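# Place the cup carrier flat inside an upright open paper bag

## Task

Get the cup carrier into the paper bag so it rests flat and upright on the bag's floor, with the bag still standing on the table, mouth open and its rim raised on every side. This only counts if everything stays that way with no help from the robot, so release the carrier and pull both grippers away before ending.

## Robot and tools

Robot: two arms, left_arm and right_arm, each with six joints and a parallel gripper. left_arm sits on the +y side. The names do not tell you which side of a picture an arm appears on.

Frame: one shared scene frame. The origin is on the tabletop midway between the arms, +x reaches out over the table, +z is up. Positions are in metres. Each state line reads left_arm: ... | right_arm: ... and gives the gripper point (end_effector_position, roughly 1 cm behind the fingertips, between the pads) plus its orientation as a quaternion in w,x,y,z order. Reported hand positions can be a little off, especially at long reach. The fingers point along the gripper's +z axis and close along its y axis.

execute_actions takes "actions", a list with at most one item, and optionally "pictures" (true/false; images come by default).
- Empty list: no command, just the current state.
- Move: {"rows": [...], "steps": n}, n from 1 to 15, each step lasting 1/30 s (15 if omitted). Each row is used for one step; if there are fewer rows than steps the final row repeats. Each row is a single flat list of 14 numbers covering both arms: left_arm waist, shoulder, elbow, wrist pitch, wrist yaw, wrist roll, opening, then the same seven for right_arm. Always send all 14, even when one arm stays still (repeat its current values).
- Wait: {"steps": n} with no rows, n up to 300; nothing new is commanded and it returns once n steps have passed since the previous result, counting your thinking time.
A refused call does nothing at all.

Joint numbers are absolute target angles in radians, in the same form as the Joint positions line, not offsets. Nominal ranges per arm: waist -2.618 to 3.054, shoulder 0.000 to 3.142, elbow 0.000 to 3.142, wrist pitch -1.571 to 1.571, wrist yaw -1.571 to 1.571, wrist roll -2.094 to 2.094. True stops may sit up to 0.036 rad away from these. A target beyond a stop by more than 0.036 rad, and farther out than the joint's last reading, gets the call refused; a smaller overshoot is clipped to the stop and a line "joint sent to its limit" may appear (possibly about an earlier move). Missing that line does not prove there is more room.

Opening is an absolute value from -1 (closed) to +1 (fully open, pad gap 0.094 m). grip_measured reports the actual finger opening on that same scale. To hold something, command about 0.03 below the grip_measured you see on the object; a smaller margin squeezes more gently. Each gripper's reading may be offset by about 1 mm. Pad force tops out near 50 to 62 N; very thin parts under about 2 mm are held more weakly.

Motion limits: each step the sent target stays within a lead of the measured angle (waist 0.202, shoulder 0.258, elbow 0.238, wrist pitch 0.573, wrist yaw and roll 0.522 rad), and the whole arm's target is scaled back if it would move the gripper over 70 mm from where it is. Far targets therefore need several calls. Between calls the arms keep heading to the last row sent until they settle or a step is HELD.

Result lines: Joint positions and Joint velocities give, per arm, the six joints (rad, rad/s) then the pad gap (m, m/s). Joint torques list the six joint drive outputs; they are noisy, offset and nonzero even with no load. "joint command not followed" means a clearance check altered or blocked targets on some steps; HELD marks the steps where your row was partly or fully withheld. MOTOR HOT appears from 75 °C; at 90 °C the arm halts for 10 s, and at 100 °C it goes limp and drops. OVER-TEMPERATURE FAULT reports such stops. Holding loads heats motors, even while you think.

zoom_image: {"camera": name, "region": [x0, y0, x1, y1]}, pixel coordinates from the image's top-left, at most 504 by 504. Cameras: cam_head_left, cam_head_right, cam_high (504x504), cam_left_wrist, cam_right_wrist (616x616, fisheye). Calibration data come with the session; wrist camera poses follow their arm's joints.

Answering without any tool call also ends things.

Avoid: letting rigid objects leave the table (instant failure), collisions or hard pressing between the two arms, drops, slips, slams and heavy pushes. Occasional brief tugs on held parts or nudges to loose objects may occur. Keep the bag upright and open, set the carrier down gently, open the gripper, and back away before finishing. Quick, smooth, low-effort motion is preferred.

Each tool is called after ">>>" by a JSON object that holds its "method" and its "body".

## Session

>>> {"method": "execute_actions", "body": {"actions": []}}

Scene clock: 0.00 s of 5400.00 s.
left_arm: end_effector_position=(+0.4092, +0.3556, +0.3166) grip_measured=+1.000 end_effector_quat_wxyz=(+0.578, +0.060, +0.763, +0.282) | right_arm: end_effector_position=(+0.1343, -0.3838, +0.1600) grip_measured=+1.000 end_effector_quat_wxyz=(+0.041, -0.655, +0.745, -0.120)
Joint positions: left_arm=[-0.238  1.039  0.862 -0.03  -0.581  0.418  0.094] | right_arm=[-0.25   0.856  0.95  -1.428  0.096 -1.587  0.094]
Joint velocities: left_arm=[-0.027 -0.012 -0.002 -0.022 -0.022 -0.007  0.   ] | right_arm=[-0.007 -0.002 -0.007  0.037 -0.007 -0.066  0.   ]
Joint torques (N m, as the arm reports them, + toward a larger angle): no reading
Motor temperatures (°C, as the motors report them): left_arm=[24 26 24 25 25 24] | right_arm=[22 23 22 24 23 24]

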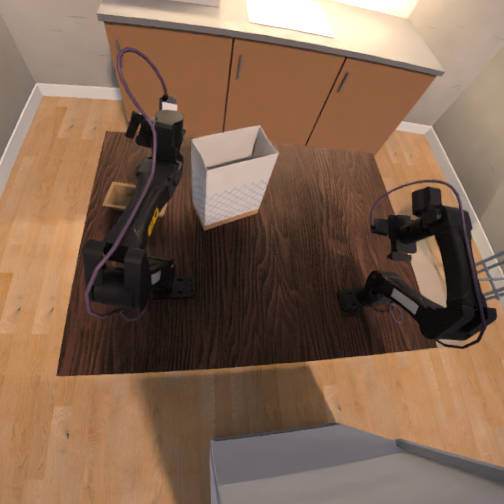

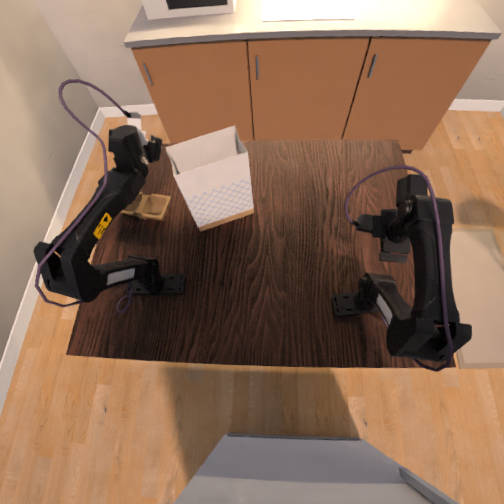

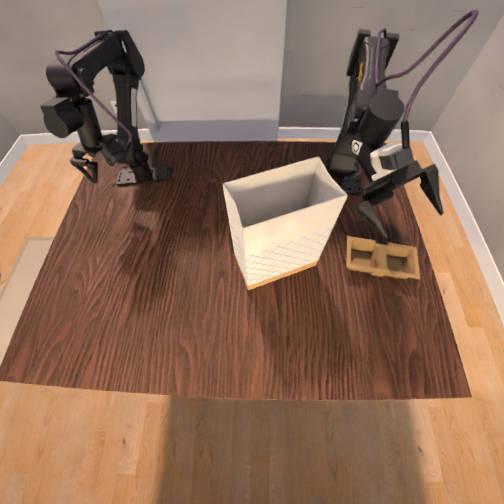

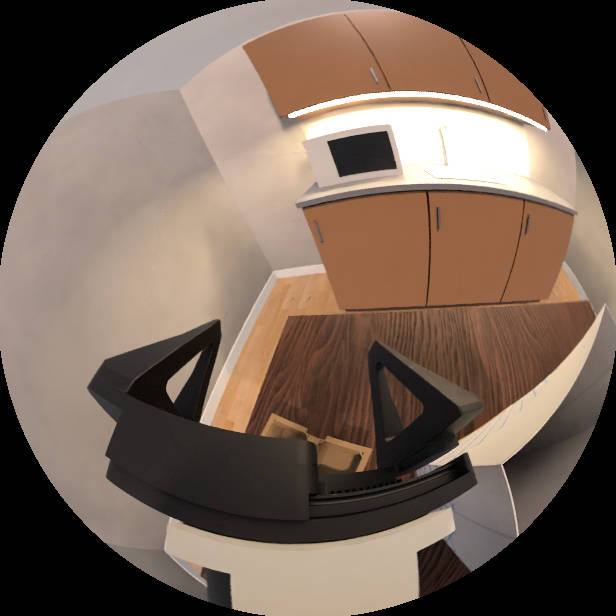

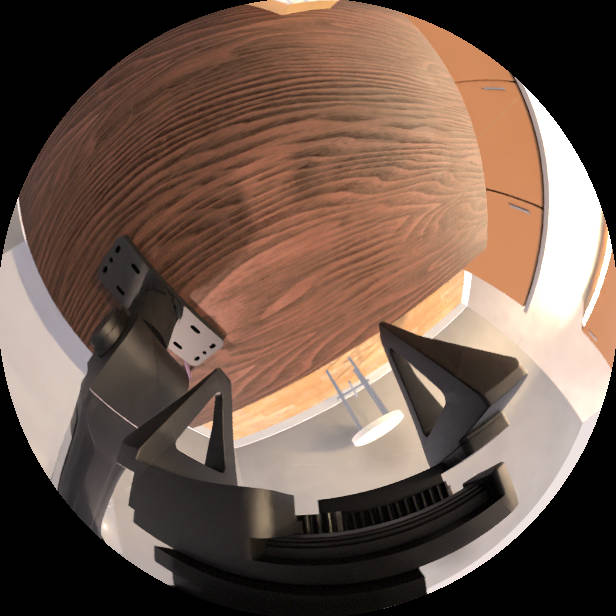

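>>> {"method": "zoom_image", "body": {"camera": "cam_high", "region": [200,130,460,320]}}

>>> {"method": "execute_actions", "body": {"actions": [{"rows":[[0,1.039,0.862,-0.03,0,0,1,0,0.856,0.95,-1.428,0,0,1]],"steps":15}], "pictures": false}}

>>> {"method": "execute_actions", "body": {"actions": [{"steps":30}]}}

Region (200, 130, 460, 320) of cam_high's 504x504 image, scaled by 1.938, with more detail than that image has; it fills the top 368 rows of this view, and the rest is white.

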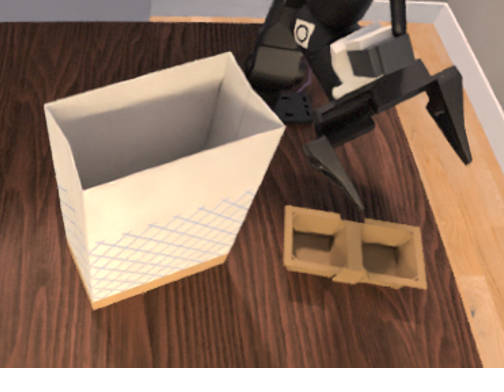

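Scene clock: 22.60 s of 5400.00 s.
left_arm: end_effector_position=(+0.4244, +0.3500, +0.3106) grip_measured=+1.000 end_effector_quat_wxyz=(+0.629, -0.009, +0.777, +0.027) | right_arm: end_effector_position=(+0.1374, -0.3340, +0.1593) grip_measured=+1.000 end_effector_quat_wxyz=(+0.118, -0.157, +0.980, -0.011)
Joint positions: left_arm=[ 0.003  1.039  0.862 -0.03  -0.028  0.025  0.094] | right_arm=[-0.008  0.856  0.95  -1.427  0.01  -0.21   0.094]
Joint velocities: left_arm=[ 0.012  0.002 -0.007 -0.022  0.125 -0.11   0.   ] | right_arm=[-0.002  0.007 -0.002 -0.007 -0.11   1.355  0.   ]
Joint torques (N m, as the arm reports them, + toward a larger angle): left_arm=[-0.28 -2.26  8.47  2.63  0.11 -0.05] | right_arm=[ 0.6  -0.1   6.44  0.61 -0.07  0.03]
Motor temperatures (°C, as the motors report them): left_arm=[24 26 27 28 25 24] | right_arm=[22 23 23 25 23 24]
Steps of this call (steps 1 to 90: nothing new was sent; then 19.10 s passed at rest; steps 91 to 105: all 15 steps of this action). Readings (joint positions):
91: left_arm=[-0.203 1.039 0.862 -0.031 -0.484 0.352] | right_arm=[-0.208 0.856 0.950 -1.428 0.095 -1.499]
92: left_arm=[-0.140 1.039 0.862 -0.029 -0.380 0.284] | right_arm=[-0.131 0.856 0.950 -1.427 0.079 -1.399]
94: left_arm=[-0.032 1.039 0.862 -0.030 -0.253 0.185] | right_arm=[-0.032 0.856 0.950 -1.427 0.045 -1.201]
98: left_arm=[0.003 1.039 0.862 -0.030 -0.114 0.081] | right_arm=[-0.008 0.856 0.950 -1.427 0.020 -0.802]
105: the state above

Scene clock: 23.60 s of 5400.00 s.
left_arm: end_effector_position=(+0.4246, +0.3463, +0.3106) grip_measured=+1.000 end_effector_quat_wxyz=(+0.630, -0.008, +0.777, +0.014) | right_arm: end_effector_position=(+0.1373, -0.3331, +0.1593) grip_measured=+1.000 end_effector_quat_wxyz=(+0.119, -0.058, +0.991, +0.004)
Joint positions: left_arm=[ 0.003  1.039  0.862 -0.03  -0.007  0.01   0.094] | right_arm=[-0.008  0.856  0.95  -1.427  0.005 -0.008  0.094]
Joint velocities: left_arm=[-0.017 -0.012 -0.022 -0.051 -0.066  0.022  0.   ] | right_arm=[ 0.002  0.012  0.007 -0.037  0.066 -0.007  0.   ]
Joint torques (N m, as the arm reports them, + toward a larger angle): left_arm=[-0.3  -2.53  8.43  2.63  0.09 -0.06] | right_arm=[ 0.54 -0.13  6.3   0.61 -0.02  0.  ]
Motor temperatures (°C, as the motors report them): left_arm=[24 26 27 28 25 24] | right_arm=[22 23 23 25 23 24]
Steps of this call (steps 1 to 30: the robot went on to your last target). Readings (joint positions):
1: left_arm=[0.003 1.039 0.862 -0.030 -0.023 0.022] | right_arm=[-0.008 0.856 0.950 -1.427 0.009 -0.169]
2: left_arm=[0.003 1.039 0.862 -0.030 -0.020 0.020] | right_arm=[-0.008 0.856 0.950 -1.427 0.008 -0.137]
4: left_arm=[0.003 1.039 0.862 -0.030 -0.015 0.016] | right_arm=[-0.008 0.856 0.950 -1.427 0.007 -0.090]
8: left_arm=[0.003 1.039 0.862 -0.030 -0.010 0.013] | right_arm=[-0.008 0.856 0.950 -1.427 0.006 -0.042]
30: the state above
All arms were judged still, so your last target was given up. Only a new action makes them travel on or press farther. Fingers that are still opening or closing keep moving.
camera_calibration (this result's frames):
cam_left_wrist: T_world_to_cam=[[0.0366335, -0.983632, 0.176423, 0.26429], [-0.662802, -0.156039, -0.732356, 0.590198], [0.747898, -0.0901049, -0.65767, 0.0290096], [0, 0, 0, 1]] pos_world=[0.359806, 0.354672, 0.404687]
cam_right_wrist: T_world_to_cam=[[-0.197713, -0.979703, 0.033027, -0.313197], [-0.937758, 0.198847, 0.284728, 0.181415], [-0.285517, 0.0253232, -0.958039, 0.300836], [0, 0, 0, 1]] pos_world=[0.194094, -0.350532, 0.246903]

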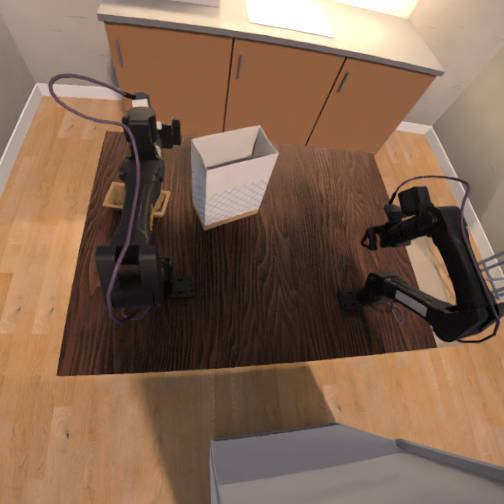

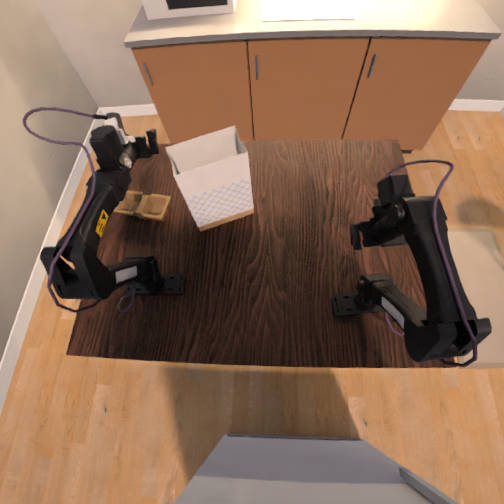

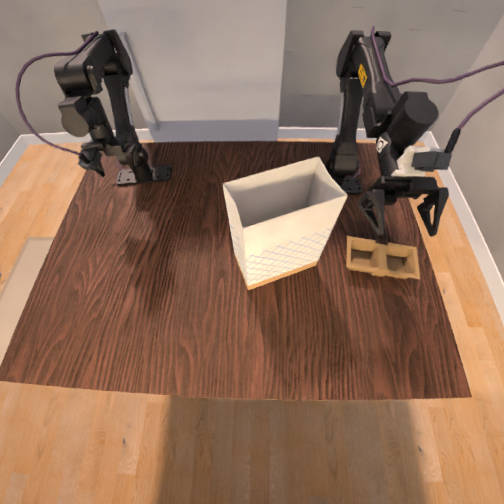

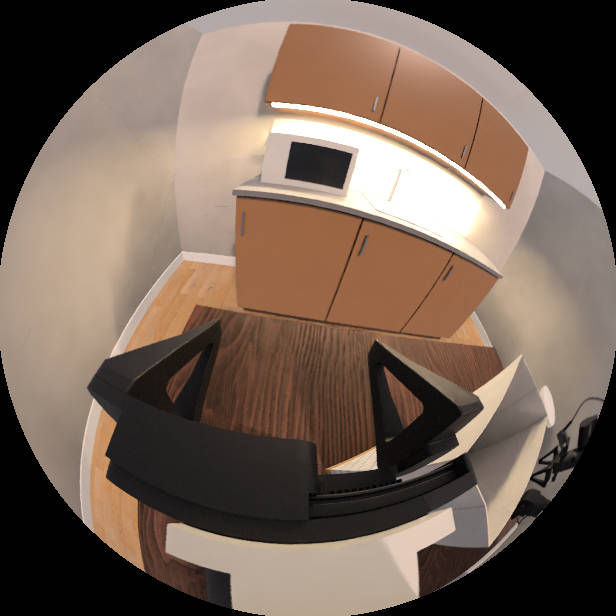

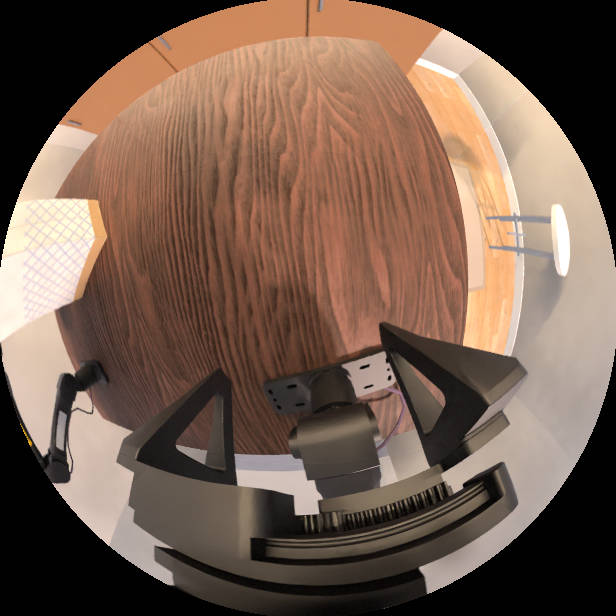

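>>> {"method": "execute_actions", "body": {"actions": [{"rows":[[0.4,1.3,1.3,-1.5,0,0,1,0,1.5,1.1,-0.6,0,0,1]],"steps":15}], "pictures": false}}

>>> {"method": "execute_actions", "body": {"actions": [{"steps":45}]}}

Scene clock: 37.93 s of 5400.00 s.
left_arm: end_effector_position=(+0.2783, +0.4454, +0.1787) grip_measured=+1.000 end_effector_quat_wxyz=(+0.113, -0.209, +0.971, +0.030) | right_arm: end_effector_position=(+0.3461, -0.3101, +0.0992) grip_measured=+1.000 end_effector_quat_wxyz=(+0.202, -0.057, +0.978, +0.008)
Joint positions: left_arm=[ 0.41   1.319  1.262 -1.28  -0.008  0.008  0.094] | right_arm=[-0.008  1.53   1.07  -0.704  0.004 -0.008  0.094]
Joint velocities: left_arm=[-0.027 -0.027 -0.022 -1.604  0.037 -0.051  0.   ] | right_arm=[-0.002  0.183 -0.002  0.549 -0.095 -0.007  0.   ]
Joint torques (N m, as the arm reports them, + toward a larger angle): left_arm=[-0.78 -4.97 10.24  1.34  0.06 -0.04] | right_arm=[  0.54 -10.54   9.15   1.15  -0.02   0.04]
Motor temperatures (°C, as the motors report them): left_arm=[24 26 27 30 25 24] | right_arm=[22 23 23 25 23 24]
Steps of this call (steps 1 to 90: nothing new was sent; then 10.83 s passed at rest; steps 91 to 105: all 15 steps of this action). Readings (joint positions):
91: left_arm=[0.024 1.064 0.898 -0.102 0.008 0.010] | right_arm=[-0.008 0.872 0.957 -1.412 0.005 -0.008]
92: left_arm=[0.069 1.116 0.963 -0.190 0.016 0.010] | right_arm=[-0.008 0.906 0.973 -1.376 0.005 -0.008]
94: left_arm=[0.191 1.239 1.116 -0.386 0.019 0.010] | right_arm=[-0.008 0.995 1.004 -1.270 0.005 -0.008]
98: left_arm=[0.394 1.320 1.252 -0.727 -0.007 0.009] | right_arm=[-0.008 1.198 1.041 -1.034 0.005 -0.008]
105: the state above

Scene clock: 39.43 s of 5400.00 s.
left_arm: end_effector_position=(+0.2330, +0.4240, +0.1721) grip_measured=+1.000 end_effector_quat_wxyz=(+0.014, -0.210, +0.977, +0.006) | right_arm: end_effector_position=(+0.3657, -0.3080, +0.1133) grip_measured=+1.000 end_effector_quat_wxyz=(+0.251, -0.056, +0.966, +0.011)
Joint positions: left_arm=[ 0.41   1.319  1.262 -1.484 -0.006  0.008  0.094] | right_arm=[-0.008  1.517  1.07  -0.616  0.004 -0.008  0.094]
Joint velocities: left_arm=[-0.017 -0.017 -0.007  0.007 -0.139  0.066  0.   ] | right_arm=[-0.037  0.002 -0.002 -0.037  0.007  0.037  0.   ]
Joint torques (N m, as the arm reports them, + toward a larger angle): left_arm=[-0.69 -4.63  9.83  0.46  0.09 -0.03] | right_arm=[ 0.68 -8.54  9.59  1.19  0.    0.08]
Motor temperatures (°C, as the motors report them): left_arm=[24 26 27 29 25 24] | right_arm=[22 23 24 25 23 24]
Steps of this call (steps 1 to 30: the robot went on to your last target; steps 31 to 45: nothing new was sent). Readings (joint positions):
1: left_arm=[0.410 1.319 1.262 -1.327 -0.008 0.008] | right_arm=[-0.008 1.532 1.070 -0.688 0.004 -0.008]
2: left_arm=[0.410 1.319 1.262 -1.363 -0.007 0.008] | right_arm=[-0.008 1.528 1.070 -0.674 0.004 -0.008]
4: left_arm=[0.410 1.319 1.262 -1.412 -0.007 0.008] | right_arm=[-0.008 1.521 1.070 -0.649 0.004 -0.008]
8: left_arm=[0.410 1.319 1.262 -1.458 -0.006 0.008] | right_arm=[-0.008 1.517 1.070 -0.627 0.004 -0.008]
45: the state above
All arms were judged still, so your last target was given up. Only a new action makes them travel on or press farther. Fingers that are still opening or closing keep moving.
camera_calibration (this result's frames):
cam_left_wrist: T_world_to_cam=[[0.572027, -0.81963, 0.0315007, 0.202819], [-0.730231, -0.491393, 0.474653, 0.324077], [-0.37356, -0.294517, -0.879609, 0.474383], [0, 0, 0, 1]] pos_world=[0.297843, 0.465199, 0.257059]
cam_right_wrist: T_world_to_cam=[[-0.19569, -0.979411, -0.0495923, -0.233227], [-0.980434, 0.194293, 0.0316274, 0.446528], [-0.0213408, 0.0548111, -0.998269, 0.238352], [0, 0, 0, 1]] pos_world=[0.397237, -0.328247, 0.212251]

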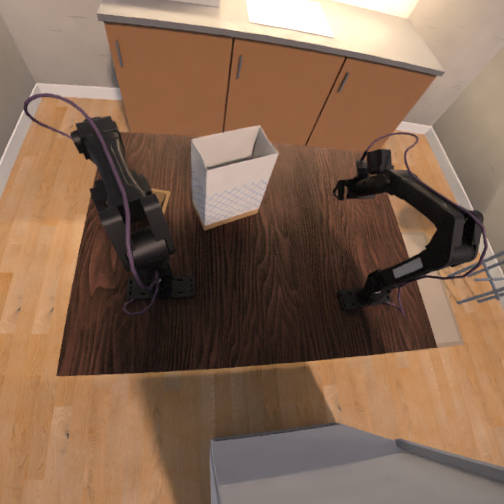

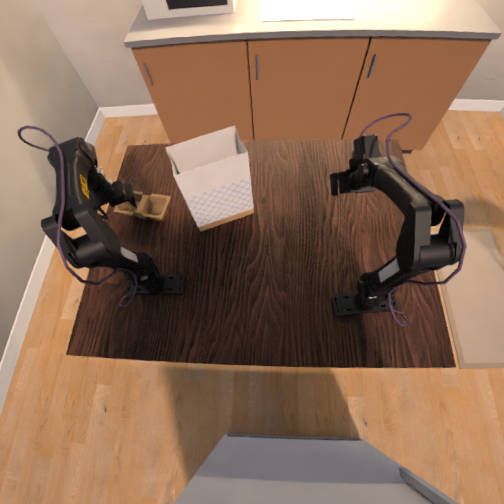

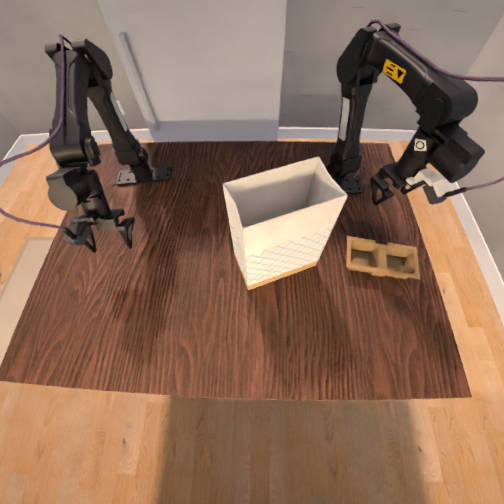

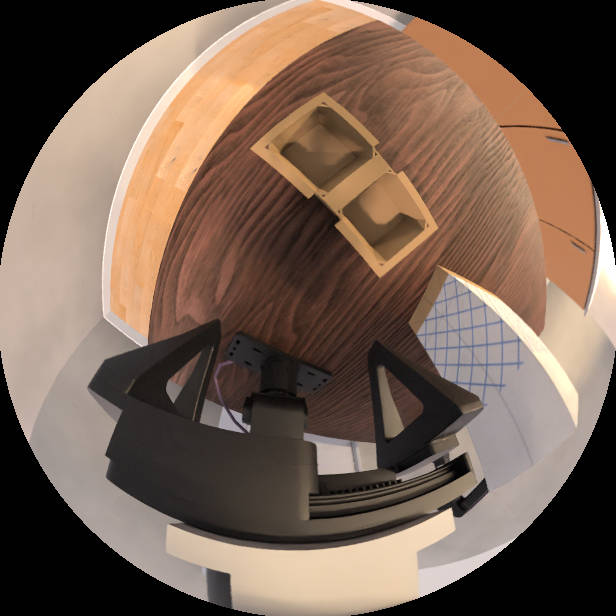

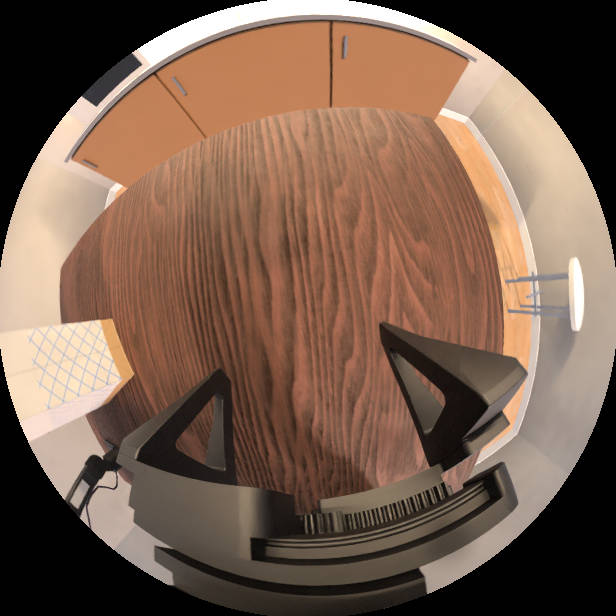

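>>> {"method": "execute_actions", "body": {"actions": [{"rows":[[0.0,1.0,1.76,-1.33,0,0.39,1,-0.3,0.8,0.9,-1.2,0,0,1]],"steps":15}], "pictures": false}}

>>> {"method": "execute_actions", "body": {"actions": [{"rows":[[-0.78,1.2,1.76,-1.33,0,0.39,1,-0.3,0.8,0.9,-1.2,0,0,1]],"steps":15}], "pictures": false}}

>>> {"method": "execute_actions", "body": {"actions": [{"steps":30}]}}

Scene clock: 122.43 s of 5400.00 s.
left_arm: end_effector_position=(+0.2619, +0.3423, +0.4199) grip_measured=+1.000 end_effector_quat_wxyz=(+0.475, +0.137, +0.864, +0.091) | right_arm: end_effector_position=(+0.1904, -0.3839, +0.1863) grip_measured=+1.000 end_effector_quat_wxyz=(+0.276, +0.083, +0.957, -0.028)
Joint positions: left_arm=[ 0.01   0.984  1.754 -1.33   0.     0.346  0.094] | right_arm=[-0.295  0.779  0.914 -1.145  0.005 -0.007  0.094]
Joint velocities: left_arm=[-0.002 -0.203  0.076 -0.022  0.037  0.271  0.   ] | right_arm=[-0.007  0.061 -0.012 -0.359  0.037  0.051  0.   ]
Joint torques (N m, as the arm reports them, + toward a larger angle): left_arm=[-0.62  3.04  5.56  2.4   0.01  0.12] | right_arm=[-0.31  2.02  5.7   1.11 -0.05  0.03]
Motor temperatures (°C, as the motors report them): left_arm=[24 28 30 26 25 24] | right_arm=[22 26 27 27 23 24]
Steps of this call (steps 1 to 90: nothing new was sent; then 79.50 s passed at rest; steps 91 to 105: all 15 steps of this action). Readings (joint positions):
91: left_arm=[0.395 1.308 1.272 -1.479 -0.013 0.040] | right_arm=[-0.019 1.504 1.061 -0.632 -0.003 -0.008]
92: left_arm=[0.361 1.288 1.292 -1.466 -0.015 0.076] | right_arm=[-0.041 1.475 1.041 -0.670 -0.007 -0.008]
94: left_arm=[0.280 1.224 1.355 -1.437 -0.013 0.136] | right_arm=[-0.113 1.395 0.997 -0.766 -0.008 -0.008]
98: left_arm=[0.110 1.101 1.526 -1.397 -0.008 0.230] | right_arm=[-0.265 1.163 0.930 -0.960 0.002 -0.008]
105: the state above

Scene clock: 122.93 s of 5400.00 s.
left_arm: end_effector_position=(+0.2513, +0.1380, +0.3645) grip_measured=+1.000 end_effector_quat_wxyz=(+0.371, +0.499, +0.779, -0.074) | right_arm: end_effector_position=(+0.1835, -0.3827, +0.1789) grip_measured=+1.000 end_effector_quat_wxyz=(+0.251, +0.083, +0.964, -0.025)
Joint positions: left_arm=[-0.779  1.224  1.751 -1.322  0.008  0.381  0.094] | right_arm=[-0.295  0.794  0.914 -1.182  0.005 -0.007  0.094]
Joint velocities: left_arm=[-0.002 -0.134  0.002  0.007 -0.095 -0.081  0.   ] | right_arm=[-0.007  0.007 -0.002 -0.007 -0.037 -0.081  0.   ]
Joint torques (N m, as the arm reports them, + toward a larger angle): left_arm=[-0.23 -3.08  7.05  2.05  0.    0.09] | right_arm=[-0.3   0.48  5.62  0.91 -0.07  0.04]
Motor temperatures (°C, as the motors report them): left_arm=[24 28 30 26 25 24] | right_arm=[22 26 27 27 23 24]
Steps of this call (steps 1 to 15: all 15 steps of this action). Readings (joint positions):
1: left_arm=[-0.025 0.994 1.761 -1.335 -0.012 0.350] | right_arm=[-0.295 0.784 0.914 -1.155 0.005 -0.007]
2: left_arm=[-0.087 1.017 1.768 -1.335 -0.012 0.354] | right_arm=[-0.295 0.788 0.914 -1.162 0.005 -0.007]
4: left_arm=[-0.221 1.093 1.770 -1.331 -0.016 0.362] | right_arm=[-0.295 0.793 0.914 -1.170 0.005 -0.007]
8: left_arm=[-0.513 1.232 1.760 -1.322 -0.016 0.372] | right_arm=[-0.295 0.794 0.914 -1.178 0.005 -0.007]
15: the state above

Scene clock: 123.93 s of 5400.00 s.
left_arm: end_effector_position=(+0.2504, +0.1396, +0.3664) grip_measured=+1.000 end_effector_quat_wxyz=(+0.374, +0.498, +0.779, -0.073) | right_arm: end_effector_position=(+0.1833, -0.3826, +0.1788) grip_measured=+1.000 end_effector_quat_wxyz=(+0.250, +0.083, +0.964, -0.025)
Joint positions: left_arm=[-0.779  1.217  1.751 -1.322  0.005  0.381  0.094] | right_arm=[-0.295  0.794  0.914 -1.183  0.005 -0.007  0.094]
Joint velocities: left_arm=[-0.002 -0.002  0.002 -0.022 -0.066  0.007  0.   ] | right_arm=[-0.007 -0.017  0.002  0.022  0.022 -0.037  0.   ]
Joint torques (N m, as the arm reports them, + toward a larger angle): left_arm=[-0.11 -3.26  6.98  2.03 -0.02  0.11] | right_arm=[-0.35  0.48  5.77  0.88 -0.01 -0.01]
Motor temperatures (°C, as the motors report them): left_arm=[24 28 30 26 25 24] | right_arm=[22 26 27 27 23 24]
Steps of this call (steps 1 to 15: the robot went on to your last target; steps 16 to 30: nothing new was sent). Readings (joint positions):
1: left_arm=[-0.779 1.220 1.751 -1.322 0.007 0.381] | right_arm=[-0.295 0.794 0.914 -1.182 0.005 -0.007]
2: left_arm=[-0.779 1.218 1.751 -1.322 0.007 0.381] | right_arm=[-0.295 0.794 0.914 -1.182 0.005 -0.007]
4: left_arm=[-0.779 1.217 1.751 -1.322 0.006 0.381] | right_arm=[-0.295 0.794 0.914 -1.183 0.005 -0.007]
8: left_arm=[-0.779 1.217 1.751 -1.322 0.005 0.381] | right_arm=[-0.295 0.794 0.914 -1.183 0.005 -0.007]
30: the state above
All arms were judged still, so your last target was given up. Only a new action makes them travel on or press farther. Fingers that are still opening or closing keep moving.
camera_calibration (this result's frames):
cam_left_wrist: T_world_to_cam=[[-0.790984, -0.601815, -0.110289, 0.31645], [-0.566126, 0.788265, -0.241122, 0.147379], [0.232047, -0.128286, -0.964208, 0.424192], [0, 0, 0, 1]] pos_world=[0.23531, 0.128689, 0.479446]
cam_right_wrist: T_world_to_cam=[[-0.465827, -0.88346, -0.0500369, -0.25247], [-0.884867, 0.464814, 0.0309624, 0.366286], [-0.0040962, 0.0586992, -0.998267, 0.302328], [0, 0, 0, 1]] pos_world=[0.207745, -0.411049, 0.27783]

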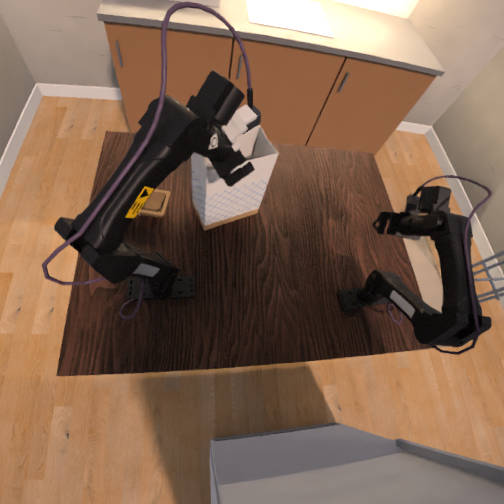

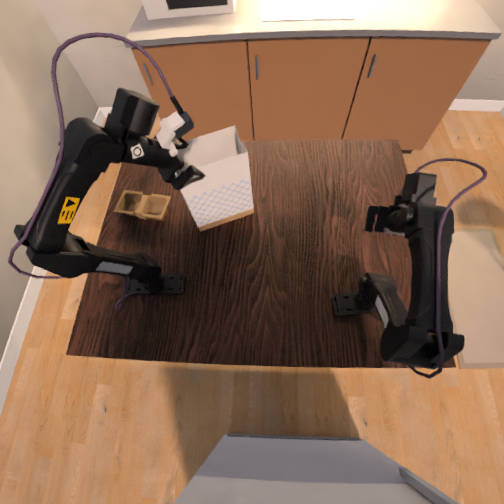

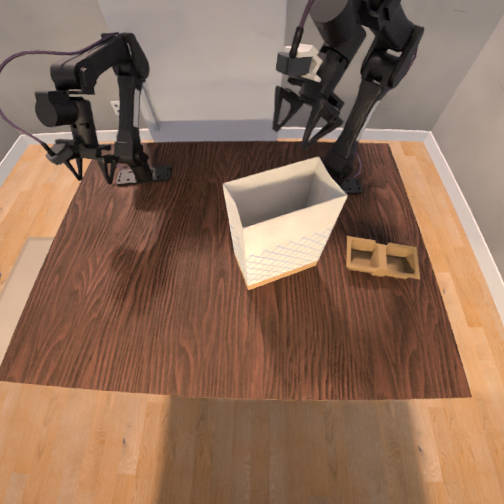

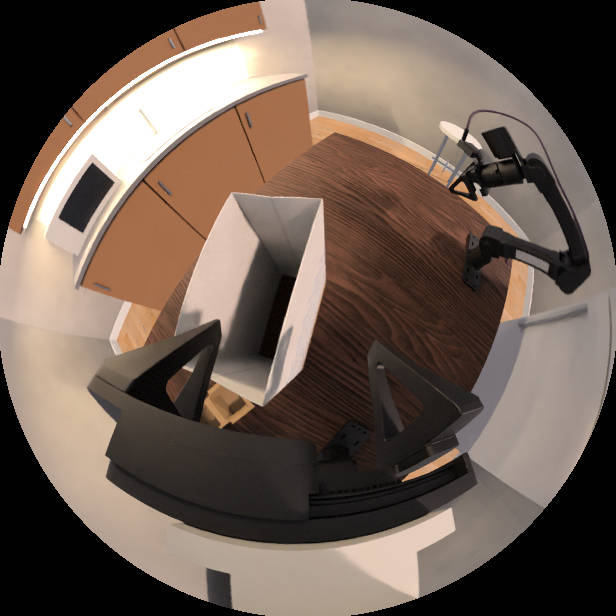

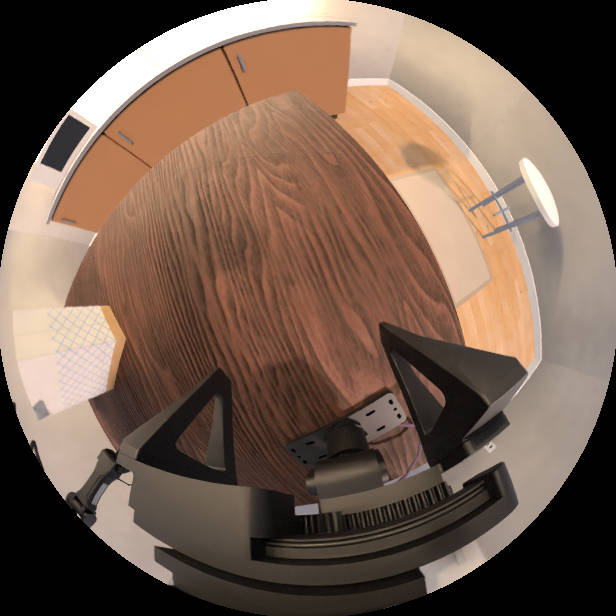

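>>> {"method": "execute_actions", "body": {"actions": [{"rows":[[-0.78,1.27,1.65,-1.25,0,0.6,1,-0.3,0.8,0.9,-1.2,0,0,1],[-0.78,1.27,1.65,-1.25,0,0.6,1,-0.3,0.8,0.9,-1.2,0,0,1],[-0.78,1.27,1.65,-1.25,0,0.6,1,-0.3,0.8,0.9,-1.2,0,0,1],[-0.78,1.27,1.65,-1.25,0,0.6,1,-0.3,0.8,0.9,-1.2,0,0,1],[-0.78,1.27,1.6,-1.2,0,0.6,1,-0.3,0.8,0.9,-1.2,0,0,1],[-0.78,1.27,1.55,-1.16,0,0.6,1,-0.3,0.8,0.9,-1.2,0,0,1],[-0.78,1.274,1.5,-1.12,0,0.6,1,-0.3,0.8,0.9,-1.2,0,0,1],[-0.78,1.274,1.444,-1.07,0,0.6,1,-0.3,0.8,0.9,-1.2,0,0,1]],"steps":15}], "pictures": false}}

>>> {"method": "execute_actions", "body": {"actions": [{"steps":15}]}}

Scene clock: 168.13 s of 5400.00 s.
left_arm: end_effector_position=(+0.2772, +0.1147, +0.2656) grip_measured=+1.000 end_effector_quat_wxyz=(+0.298, +0.593, +0.748, -0.027) | right_arm: end_effector_position=(+0.1833, -0.3826, +0.1788) grip_measured=+1.000 end_effector_quat_wxyz=(+0.250, +0.083, +0.964, -0.025)
Joint positions: left_arm=[-0.779  1.288  1.445 -1.12   0.003  0.584  0.094] | right_arm=[-0.295  0.794  0.914 -1.183  0.005 -0.007  0.094]
Joint velocities: left_arm=[-0.012  0.002 -0.012  0.227 -0.066  0.11   0.   ] | right_arm=[ 0.002 -0.012 -0.012 -0.007 -0.022  0.007  0.   ]
Joint torques (N m, as the arm reports them, + toward a larger angle): left_arm=[-0.23 -4.53  7.17  1.99  0.    0.07] | right_arm=[-0.25  0.4   5.65  0.9  -0.05  0.04]
Motor temperatures (°C, as the motors report them): left_arm=[24 28 28 29 25 24] | right_arm=[22 24 25 27 23 24]
Steps of this call (steps 1 to 90: nothing new was sent; then 40.70 s passed at rest; steps 91 to 105: all 15 steps of this action). Readings (joint positions):
91: left_arm=[-0.779 1.218 1.737 -1.309 0.004 0.415] | right_arm=[-0.295 0.794 0.914 -1.183 0.005 -0.007]
92: left_arm=[-0.779 1.220 1.720 -1.297 0.004 0.451] | right_arm=[-0.295 0.794 0.914 -1.183 0.005 -0.007]
94: left_arm=[-0.779 1.239 1.687 -1.286 0.004 0.502] | right_arm=[-0.295 0.794 0.914 -1.183 0.005 -0.007]
98: left_arm=[-0.779 1.256 1.548 -1.192 0.004 0.555] | right_arm=[-0.295 0.794 0.914 -1.183 0.005 -0.007]
105: the state above

Scene clock: 168.63 s of 5400.00 s.
left_arm: end_effector_position=(+0.2819, +0.1103, +0.2703) grip_measured=+1.000 end_effector_quat_wxyz=(+0.313, +0.592, +0.742, -0.027) | right_arm: end_effector_position=(+0.1833, -0.3826, +0.1788) grip_measured=+1.000 end_effector_quat_wxyz=(+0.250, +0.083, +0.964, -0.025)
Joint positions: left_arm=[-0.779  1.288  1.445 -1.088  0.003  0.591  0.094] | right_arm=[-0.295  0.794  0.914 -1.183  0.005 -0.007  0.094]
Joint velocities: left_arm=[-0.007  0.012  0.002 -0.037 -0.022 -0.022  0.   ] | right_arm=[ 0.012 -0.012  0.017 -0.022  0.037  0.007  0.   ]
Joint torques (N m, as the arm reports them, + toward a larger angle): left_arm=[-0.14 -4.82  7.31  2.16 -0.01  0.11] | right_arm=[-0.37  0.54  5.64  0.87 -0.08  0.03]
Motor temperatures (°C, as the motors report them): left_arm=[24 28 28 29 25 24] | right_arm=[22 24 25 27 23 24]
Steps of this call (steps 1 to 15: the robot went on to your last target). Readings (joint positions):
1: left_arm=[-0.779 1.288 1.445 -1.112 0.003 0.585] | right_arm=[-0.295 0.794 0.914 -1.183 0.005 -0.007]
2: left_arm=[-0.779 1.288 1.445 -1.106 0.003 0.586] | right_arm=[-0.295 0.794 0.914 -1.183 0.005 -0.007]
4: left_arm=[-0.779 1.288 1.445 -1.099 0.003 0.588] | right_arm=[-0.295 0.794 0.914 -1.183 0.005 -0.007]
8: left_arm=[-0.779 1.288 1.445 -1.092 0.003 0.590] | right_arm=[-0.295 0.794 0.914 -1.183 0.005 -0.007]
15: the state above
camera_calibration (this result's frames):
cam_left_wrist: T_world_to_cam=[[-0.875076, -0.437568, -0.206823, 0.344799], [-0.433122, 0.898705, -0.0688005, 0.068891], [0.215978, 0.0293742, -0.975956, 0.310761], [0, 0, 0, 1]] pos_world=[0.264446, 0.0798317, 0.379341]
cam_right_wrist: T_world_to_cam=[[-0.465827, -0.88346, -0.0500369, -0.25247], [-0.884867, 0.464814, 0.0309624, 0.366286], [-0.0040962, 0.0586992, -0.998267, 0.302328], [0, 0, 0, 1]] pos_world=[0.207745, -0.411049, 0.27783]

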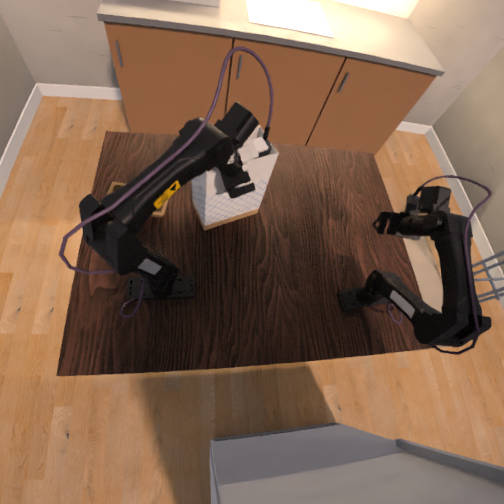

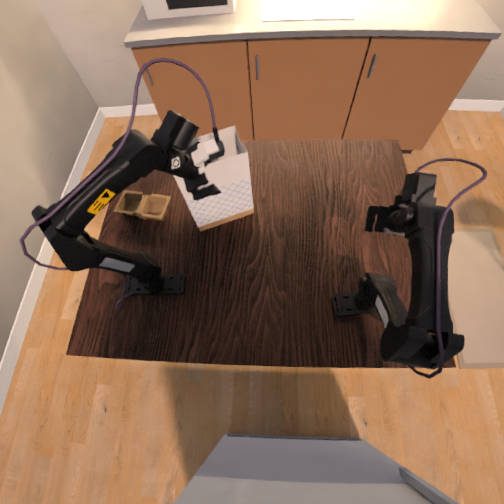

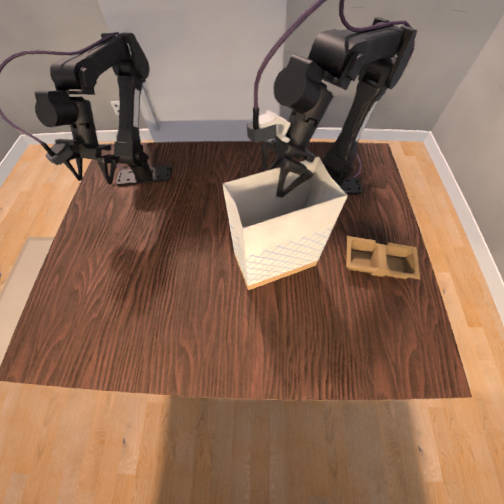

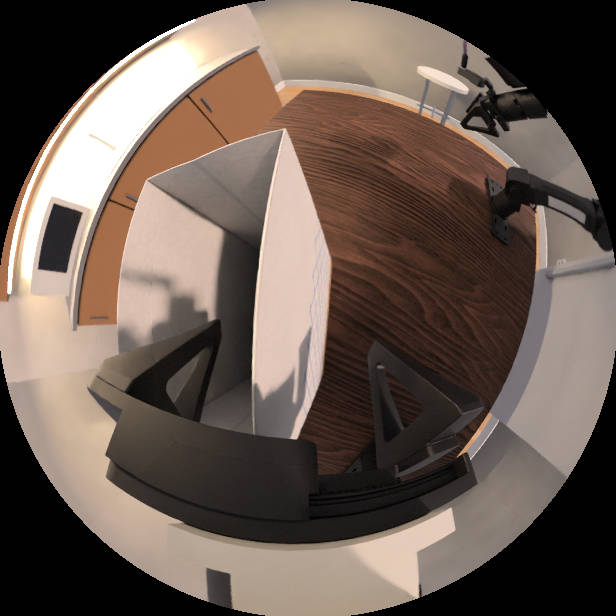

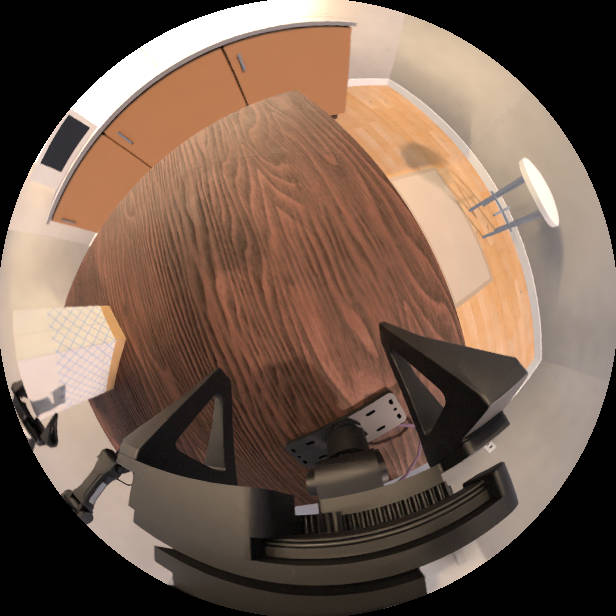

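>>> {"method": "execute_actions", "body": {"actions": [{"rows":[[-0.78,1.274,1.444,-1.07,0,0.6,-1,-0.3,0.8,0.9,-1.2,0,0,1]],"steps":15}], "pictures": false}}

>>> {"method": "execute_actions", "body": {"actions": [{"rows":[[-0.78,1.25,1.47,-1.11,0,0.55,-1,-0.3,0.8,0.9,-1.2,0,0,1],[-0.78,1.23,1.47,-1.12,0,0.5,-1,-0.3,0.8,0.9,-1.2,0,0,1],[-0.78,1.21,1.46,-1.13,0,0.45,-1,-0.3,0.8,0.9,-1.2,0,0,1],[-0.78,1.19,1.45,-1.14,0,0.4,-1,-0.3,0.8,0.9,-1.2,0,0,1],[-0.78,1.17,1.44,-1.15,0,0.35,-1,-0.3,0.8,0.9,-1.2,0,0,1],[-0.78,1.15,1.43,-1.16,0,0.3,-1,-0.3,0.8,0.9,-1.2,0,0,1],[-0.78,1.13,1.42,-1.17,0,0.25,-1,-0.3,0.8,0.9,-1.2,0,0,1],[-0.78,1.11,1.41,-1.18,0,0.2,-1,-0.3,0.8,0.9,-1.2,0,0,1],[-0.78,1.09,1.39,-1.19,0,0.15,-1,-0.3,0.8,0.9,-1.2,0,0,1],[-0.78,1.07,1.38,-1.2,0,0.1,-1,-0.3,0.8,0.9,-1.2,0,0,1],[-0.78,1.05,1.37,-1.21,0,0.05,-1,-0.3,0.8,0.9,-1.2,0,0,1],[-0.78,1.03,1.355,-1.22,0,0,-1,-0.3,0.8,0.9,-1.2,0,0,1],[-0.78,1.0,1.335,-1.23,0,0,-1,-0.3,0.8,0.9,-1.2,0,0,1]],"steps":15}], "pictures": false}}

>>> {"method": "execute_actions", "body": {"actions": [{"steps":20}]}}

Scene clock: 184.60 s of 5400.00 s.
left_arm: end_effector_position=(+0.2828, +0.1095, +0.2711) grip_measured=-0.990 end_effector_quat_wxyz=(+0.316, +0.592, +0.741, -0.027) | right_arm: end_effector_position=(+0.1833, -0.3826, +0.1788) grip_measured=+1.000 end_effector_quat_wxyz=(+0.250, +0.083, +0.964, -0.025)
Joint positions: left_arm=[-0.779  1.288  1.445 -1.083  0.003  0.592  0.   ] | right_arm=[-0.295  0.794  0.914 -1.183  0.005 -0.007  0.094]
Joint velocities: left_arm=[ 0.002 -0.027  0.002  0.007  0.037 -0.022 -0.   ] | right_arm=[ 0.007 -0.002  0.002  0.007 -0.022  0.051  0.   ]
Joint torques (N m, as the arm reports them, + toward a larger angle): left_arm=[-0.15 -4.48  7.27  2.08  0.    0.09] | right_arm=[-0.52  0.47  5.74  0.87 -0.08  0.  ]
Motor temperatures (°C, as the motors report them): left_arm=[24 28 28 30 25 24] | right_arm=[22 24 25 27 23 24]
Steps of this call (steps 1 to 15: the robot went on to your last target; steps 16 to 90: nothing new was sent; then 12.47 s passed at rest; steps 91 to 105: all 15 steps of this action). Readings (joint positions):
91: left_arm=[-0.779 1.288 1.445 -1.088 0.003 0.591] | right_arm=[-0.295 0.794 0.914 -1.183 0.005 -0.007]
92: left_arm=[-0.779 1.288 1.445 -1.088 0.003 0.591] | right_arm=[-0.295 0.794 0.914 -1.183 0.005 -0.007]
94: left_arm=[-0.779 1.288 1.445 -1.088 0.003 0.591] | right_arm=[-0.295 0.794 0.914 -1.183 0.005 -0.007]
98: left_arm=[-0.779 1.288 1.445 -1.083 0.003 0.592] | right_arm=[-0.295 0.794 0.914 -1.183 0.005 -0.007]
105: the state above

Scene clock: 185.10 s of 5400.00 s.
left_arm: end_effector_position=(+0.2314, +0.1580, +0.2972) grip_measured=-0.990 end_effector_quat_wxyz=(+0.337, +0.392, +0.849, -0.114) | right_arm: end_effector_position=(+0.1833, -0.3826, +0.1788) grip_measured=+1.000 end_effector_quat_wxyz=(+0.250, +0.083, +0.964, -0.025)
Joint positions: left_arm=[-0.779  1.021  1.365 -1.188  0.003  0.108  0.   ] | right_arm=[-0.295  0.794  0.914 -1.183  0.005 -0.007  0.094]
Joint velocities: left_arm=[-0.012 -0.31  -0.168 -0.374 -0.007 -0.667  0.   ] | right_arm=[-0.007 -0.007 -0.007  0.037  0.022  0.037  0.   ]
Joint torques (N m, as the arm reports them, + toward a larger angle): left_arm=[-0.17 -1.08  5.13  2.15  0.   -0.09] | right_arm=[-0.45  0.37  5.81  0.92 -0.05  0.03]
Motor temperatures (°C, as the motors report them): left_arm=[24 28 28 30 25 24] | right_arm=[22 24 25 27 23 24]
Steps of this call (steps 1 to 15: all 15 steps of this action). Readings (joint positions):
1: left_arm=[-0.779 1.287 1.445 -1.083 0.003 0.587] | right_arm=[-0.295 0.794 0.914 -1.183 0.005 -0.007]
2: left_arm=[-0.779 1.283 1.445 -1.086 0.003 0.574] | right_arm=[-0.295 0.794 0.914 -1.183 0.005 -0.007]
4: left_arm=[-0.779 1.263 1.445 -1.097 0.003 0.526] | right_arm=[-0.295 0.794 0.914 -1.183 0.005 -0.007]
8: left_arm=[-0.779 1.176 1.442 -1.127 0.003 0.381] | right_arm=[-0.295 0.794 0.914 -1.183 0.005 -0.007]
15: the state above

Scene clock: 185.77 s of 5400.00 s.
left_arm: end_effector_position=(+0.2255, +0.1635, +0.2896) grip_measured=-0.990 end_effector_quat_wxyz=(+0.316, +0.352, +0.872, -0.125) | right_arm: end_effector_position=(+0.1833, -0.3826, +0.1788) grip_measured=+1.000 end_effector_quat_wxyz=(+0.250, +0.083, +0.964, -0.025)
Joint positions: left_arm=[-0.779  1.012  1.352 -1.218  0.003  0.011  0.   ] | right_arm=[-0.295  0.794  0.914 -1.183  0.005 -0.007  0.094]
Joint velocities: left_arm=[ 0.007 -0.007  0.007  0.007 -0.022 -0.022  0.   ] | right_arm=[ 0.007 -0.012 -0.017  0.007 -0.037  0.051  0.   ]
Joint torques (N m, as the arm reports them, + toward a larger angle): left_arm=[-0.14 -1.77  5.37  1.85 -0.01 -0.01] | right_arm=[-0.47  0.26  5.77  0.86 -0.07  0.02]
Motor temperatures (°C, as the motors report them): left_arm=[24 28 28 30 25 24] | right_arm=[22 24 25 27 23 24]
Steps of this call (steps 1 to 20: the robot went on to your last target). Readings (joint positions):
1: left_arm=[-0.779 1.014 1.361 -1.198 0.003 0.088] | right_arm=[-0.295 0.794 0.914 -1.183 0.005 -0.007]
2: left_arm=[-0.779 1.012 1.359 -1.204 0.003 0.073] | right_arm=[-0.295 0.794 0.914 -1.183 0.005 -0.007]
4: left_arm=[-0.779 1.012 1.356 -1.208 0.003 0.050] | right_arm=[-0.295 0.794 0.914 -1.183 0.005 -0.007]
8: left_arm=[-0.779 1.012 1.352 -1.214 0.003 0.027] | right_arm=[-0.295 0.794 0.914 -1.183 0.005 -0.007]
20: the state above
camera_calibration (this result's frames):
cam_left_wrist: T_world_to_cam=[[-0.593968, -0.792599, 0.137801, 0.217612], [-0.803088, 0.574064, -0.159689, 0.160803], [0.0474629, -0.205517, -0.977502, 0.417103], [0, 0, 0, 1]] pos_world=[0.238596, 0.16589, 0.40341]
cam_right_wrist: T_world_to_cam=[[-0.465827, -0.88346, -0.0500369, -0.25247], [-0.884867, 0.464814, 0.0309624, 0.366286], [-0.0040962, 0.0586992, -0.998267, 0.302328], [0, 0, 0, 1]] pos_world=[0.207745, -0.411049, 0.27783]

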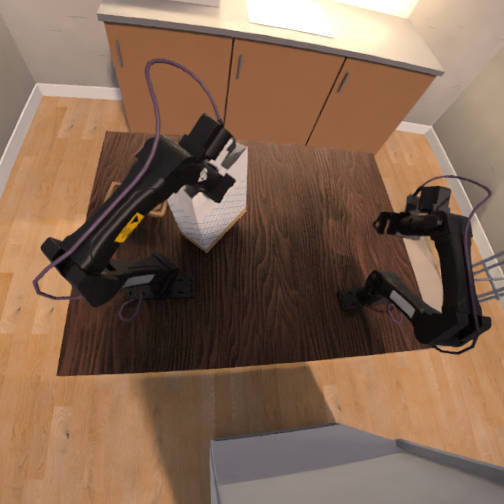

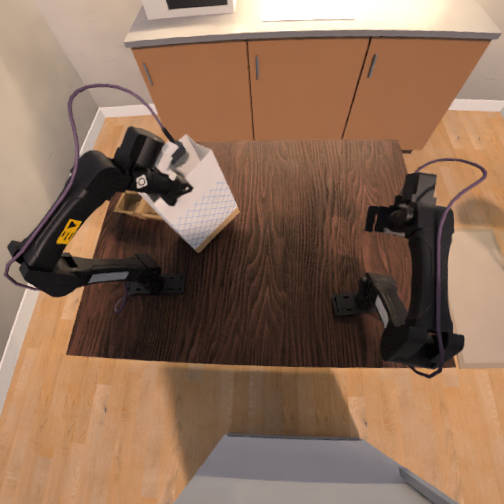

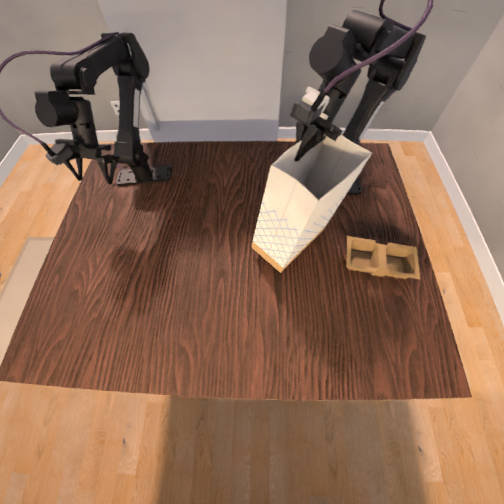

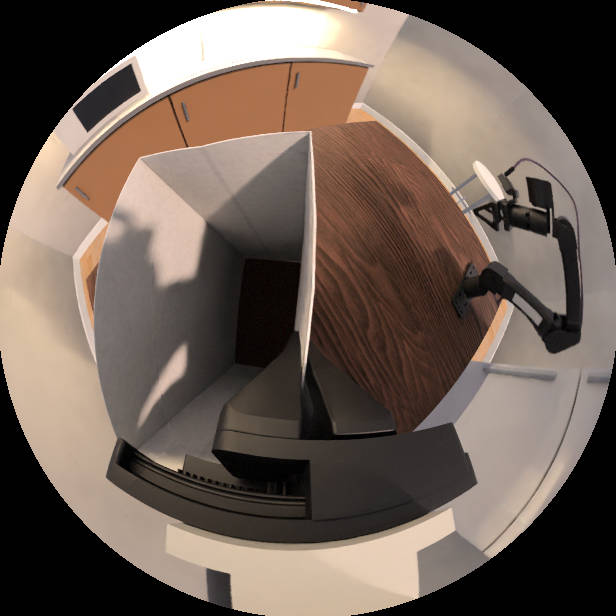

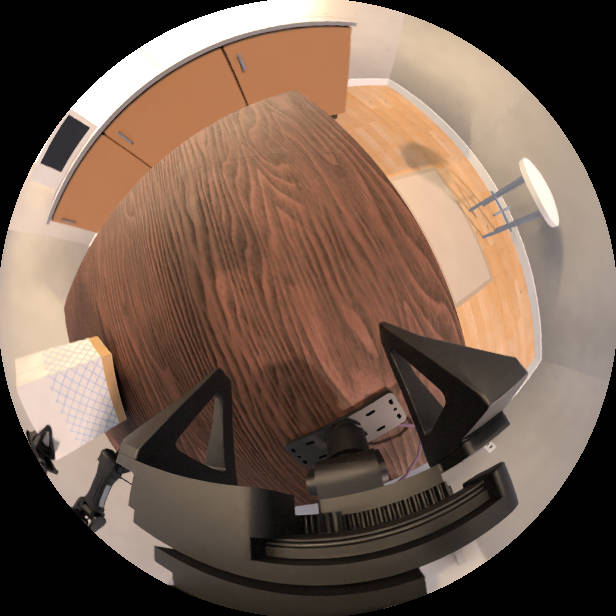

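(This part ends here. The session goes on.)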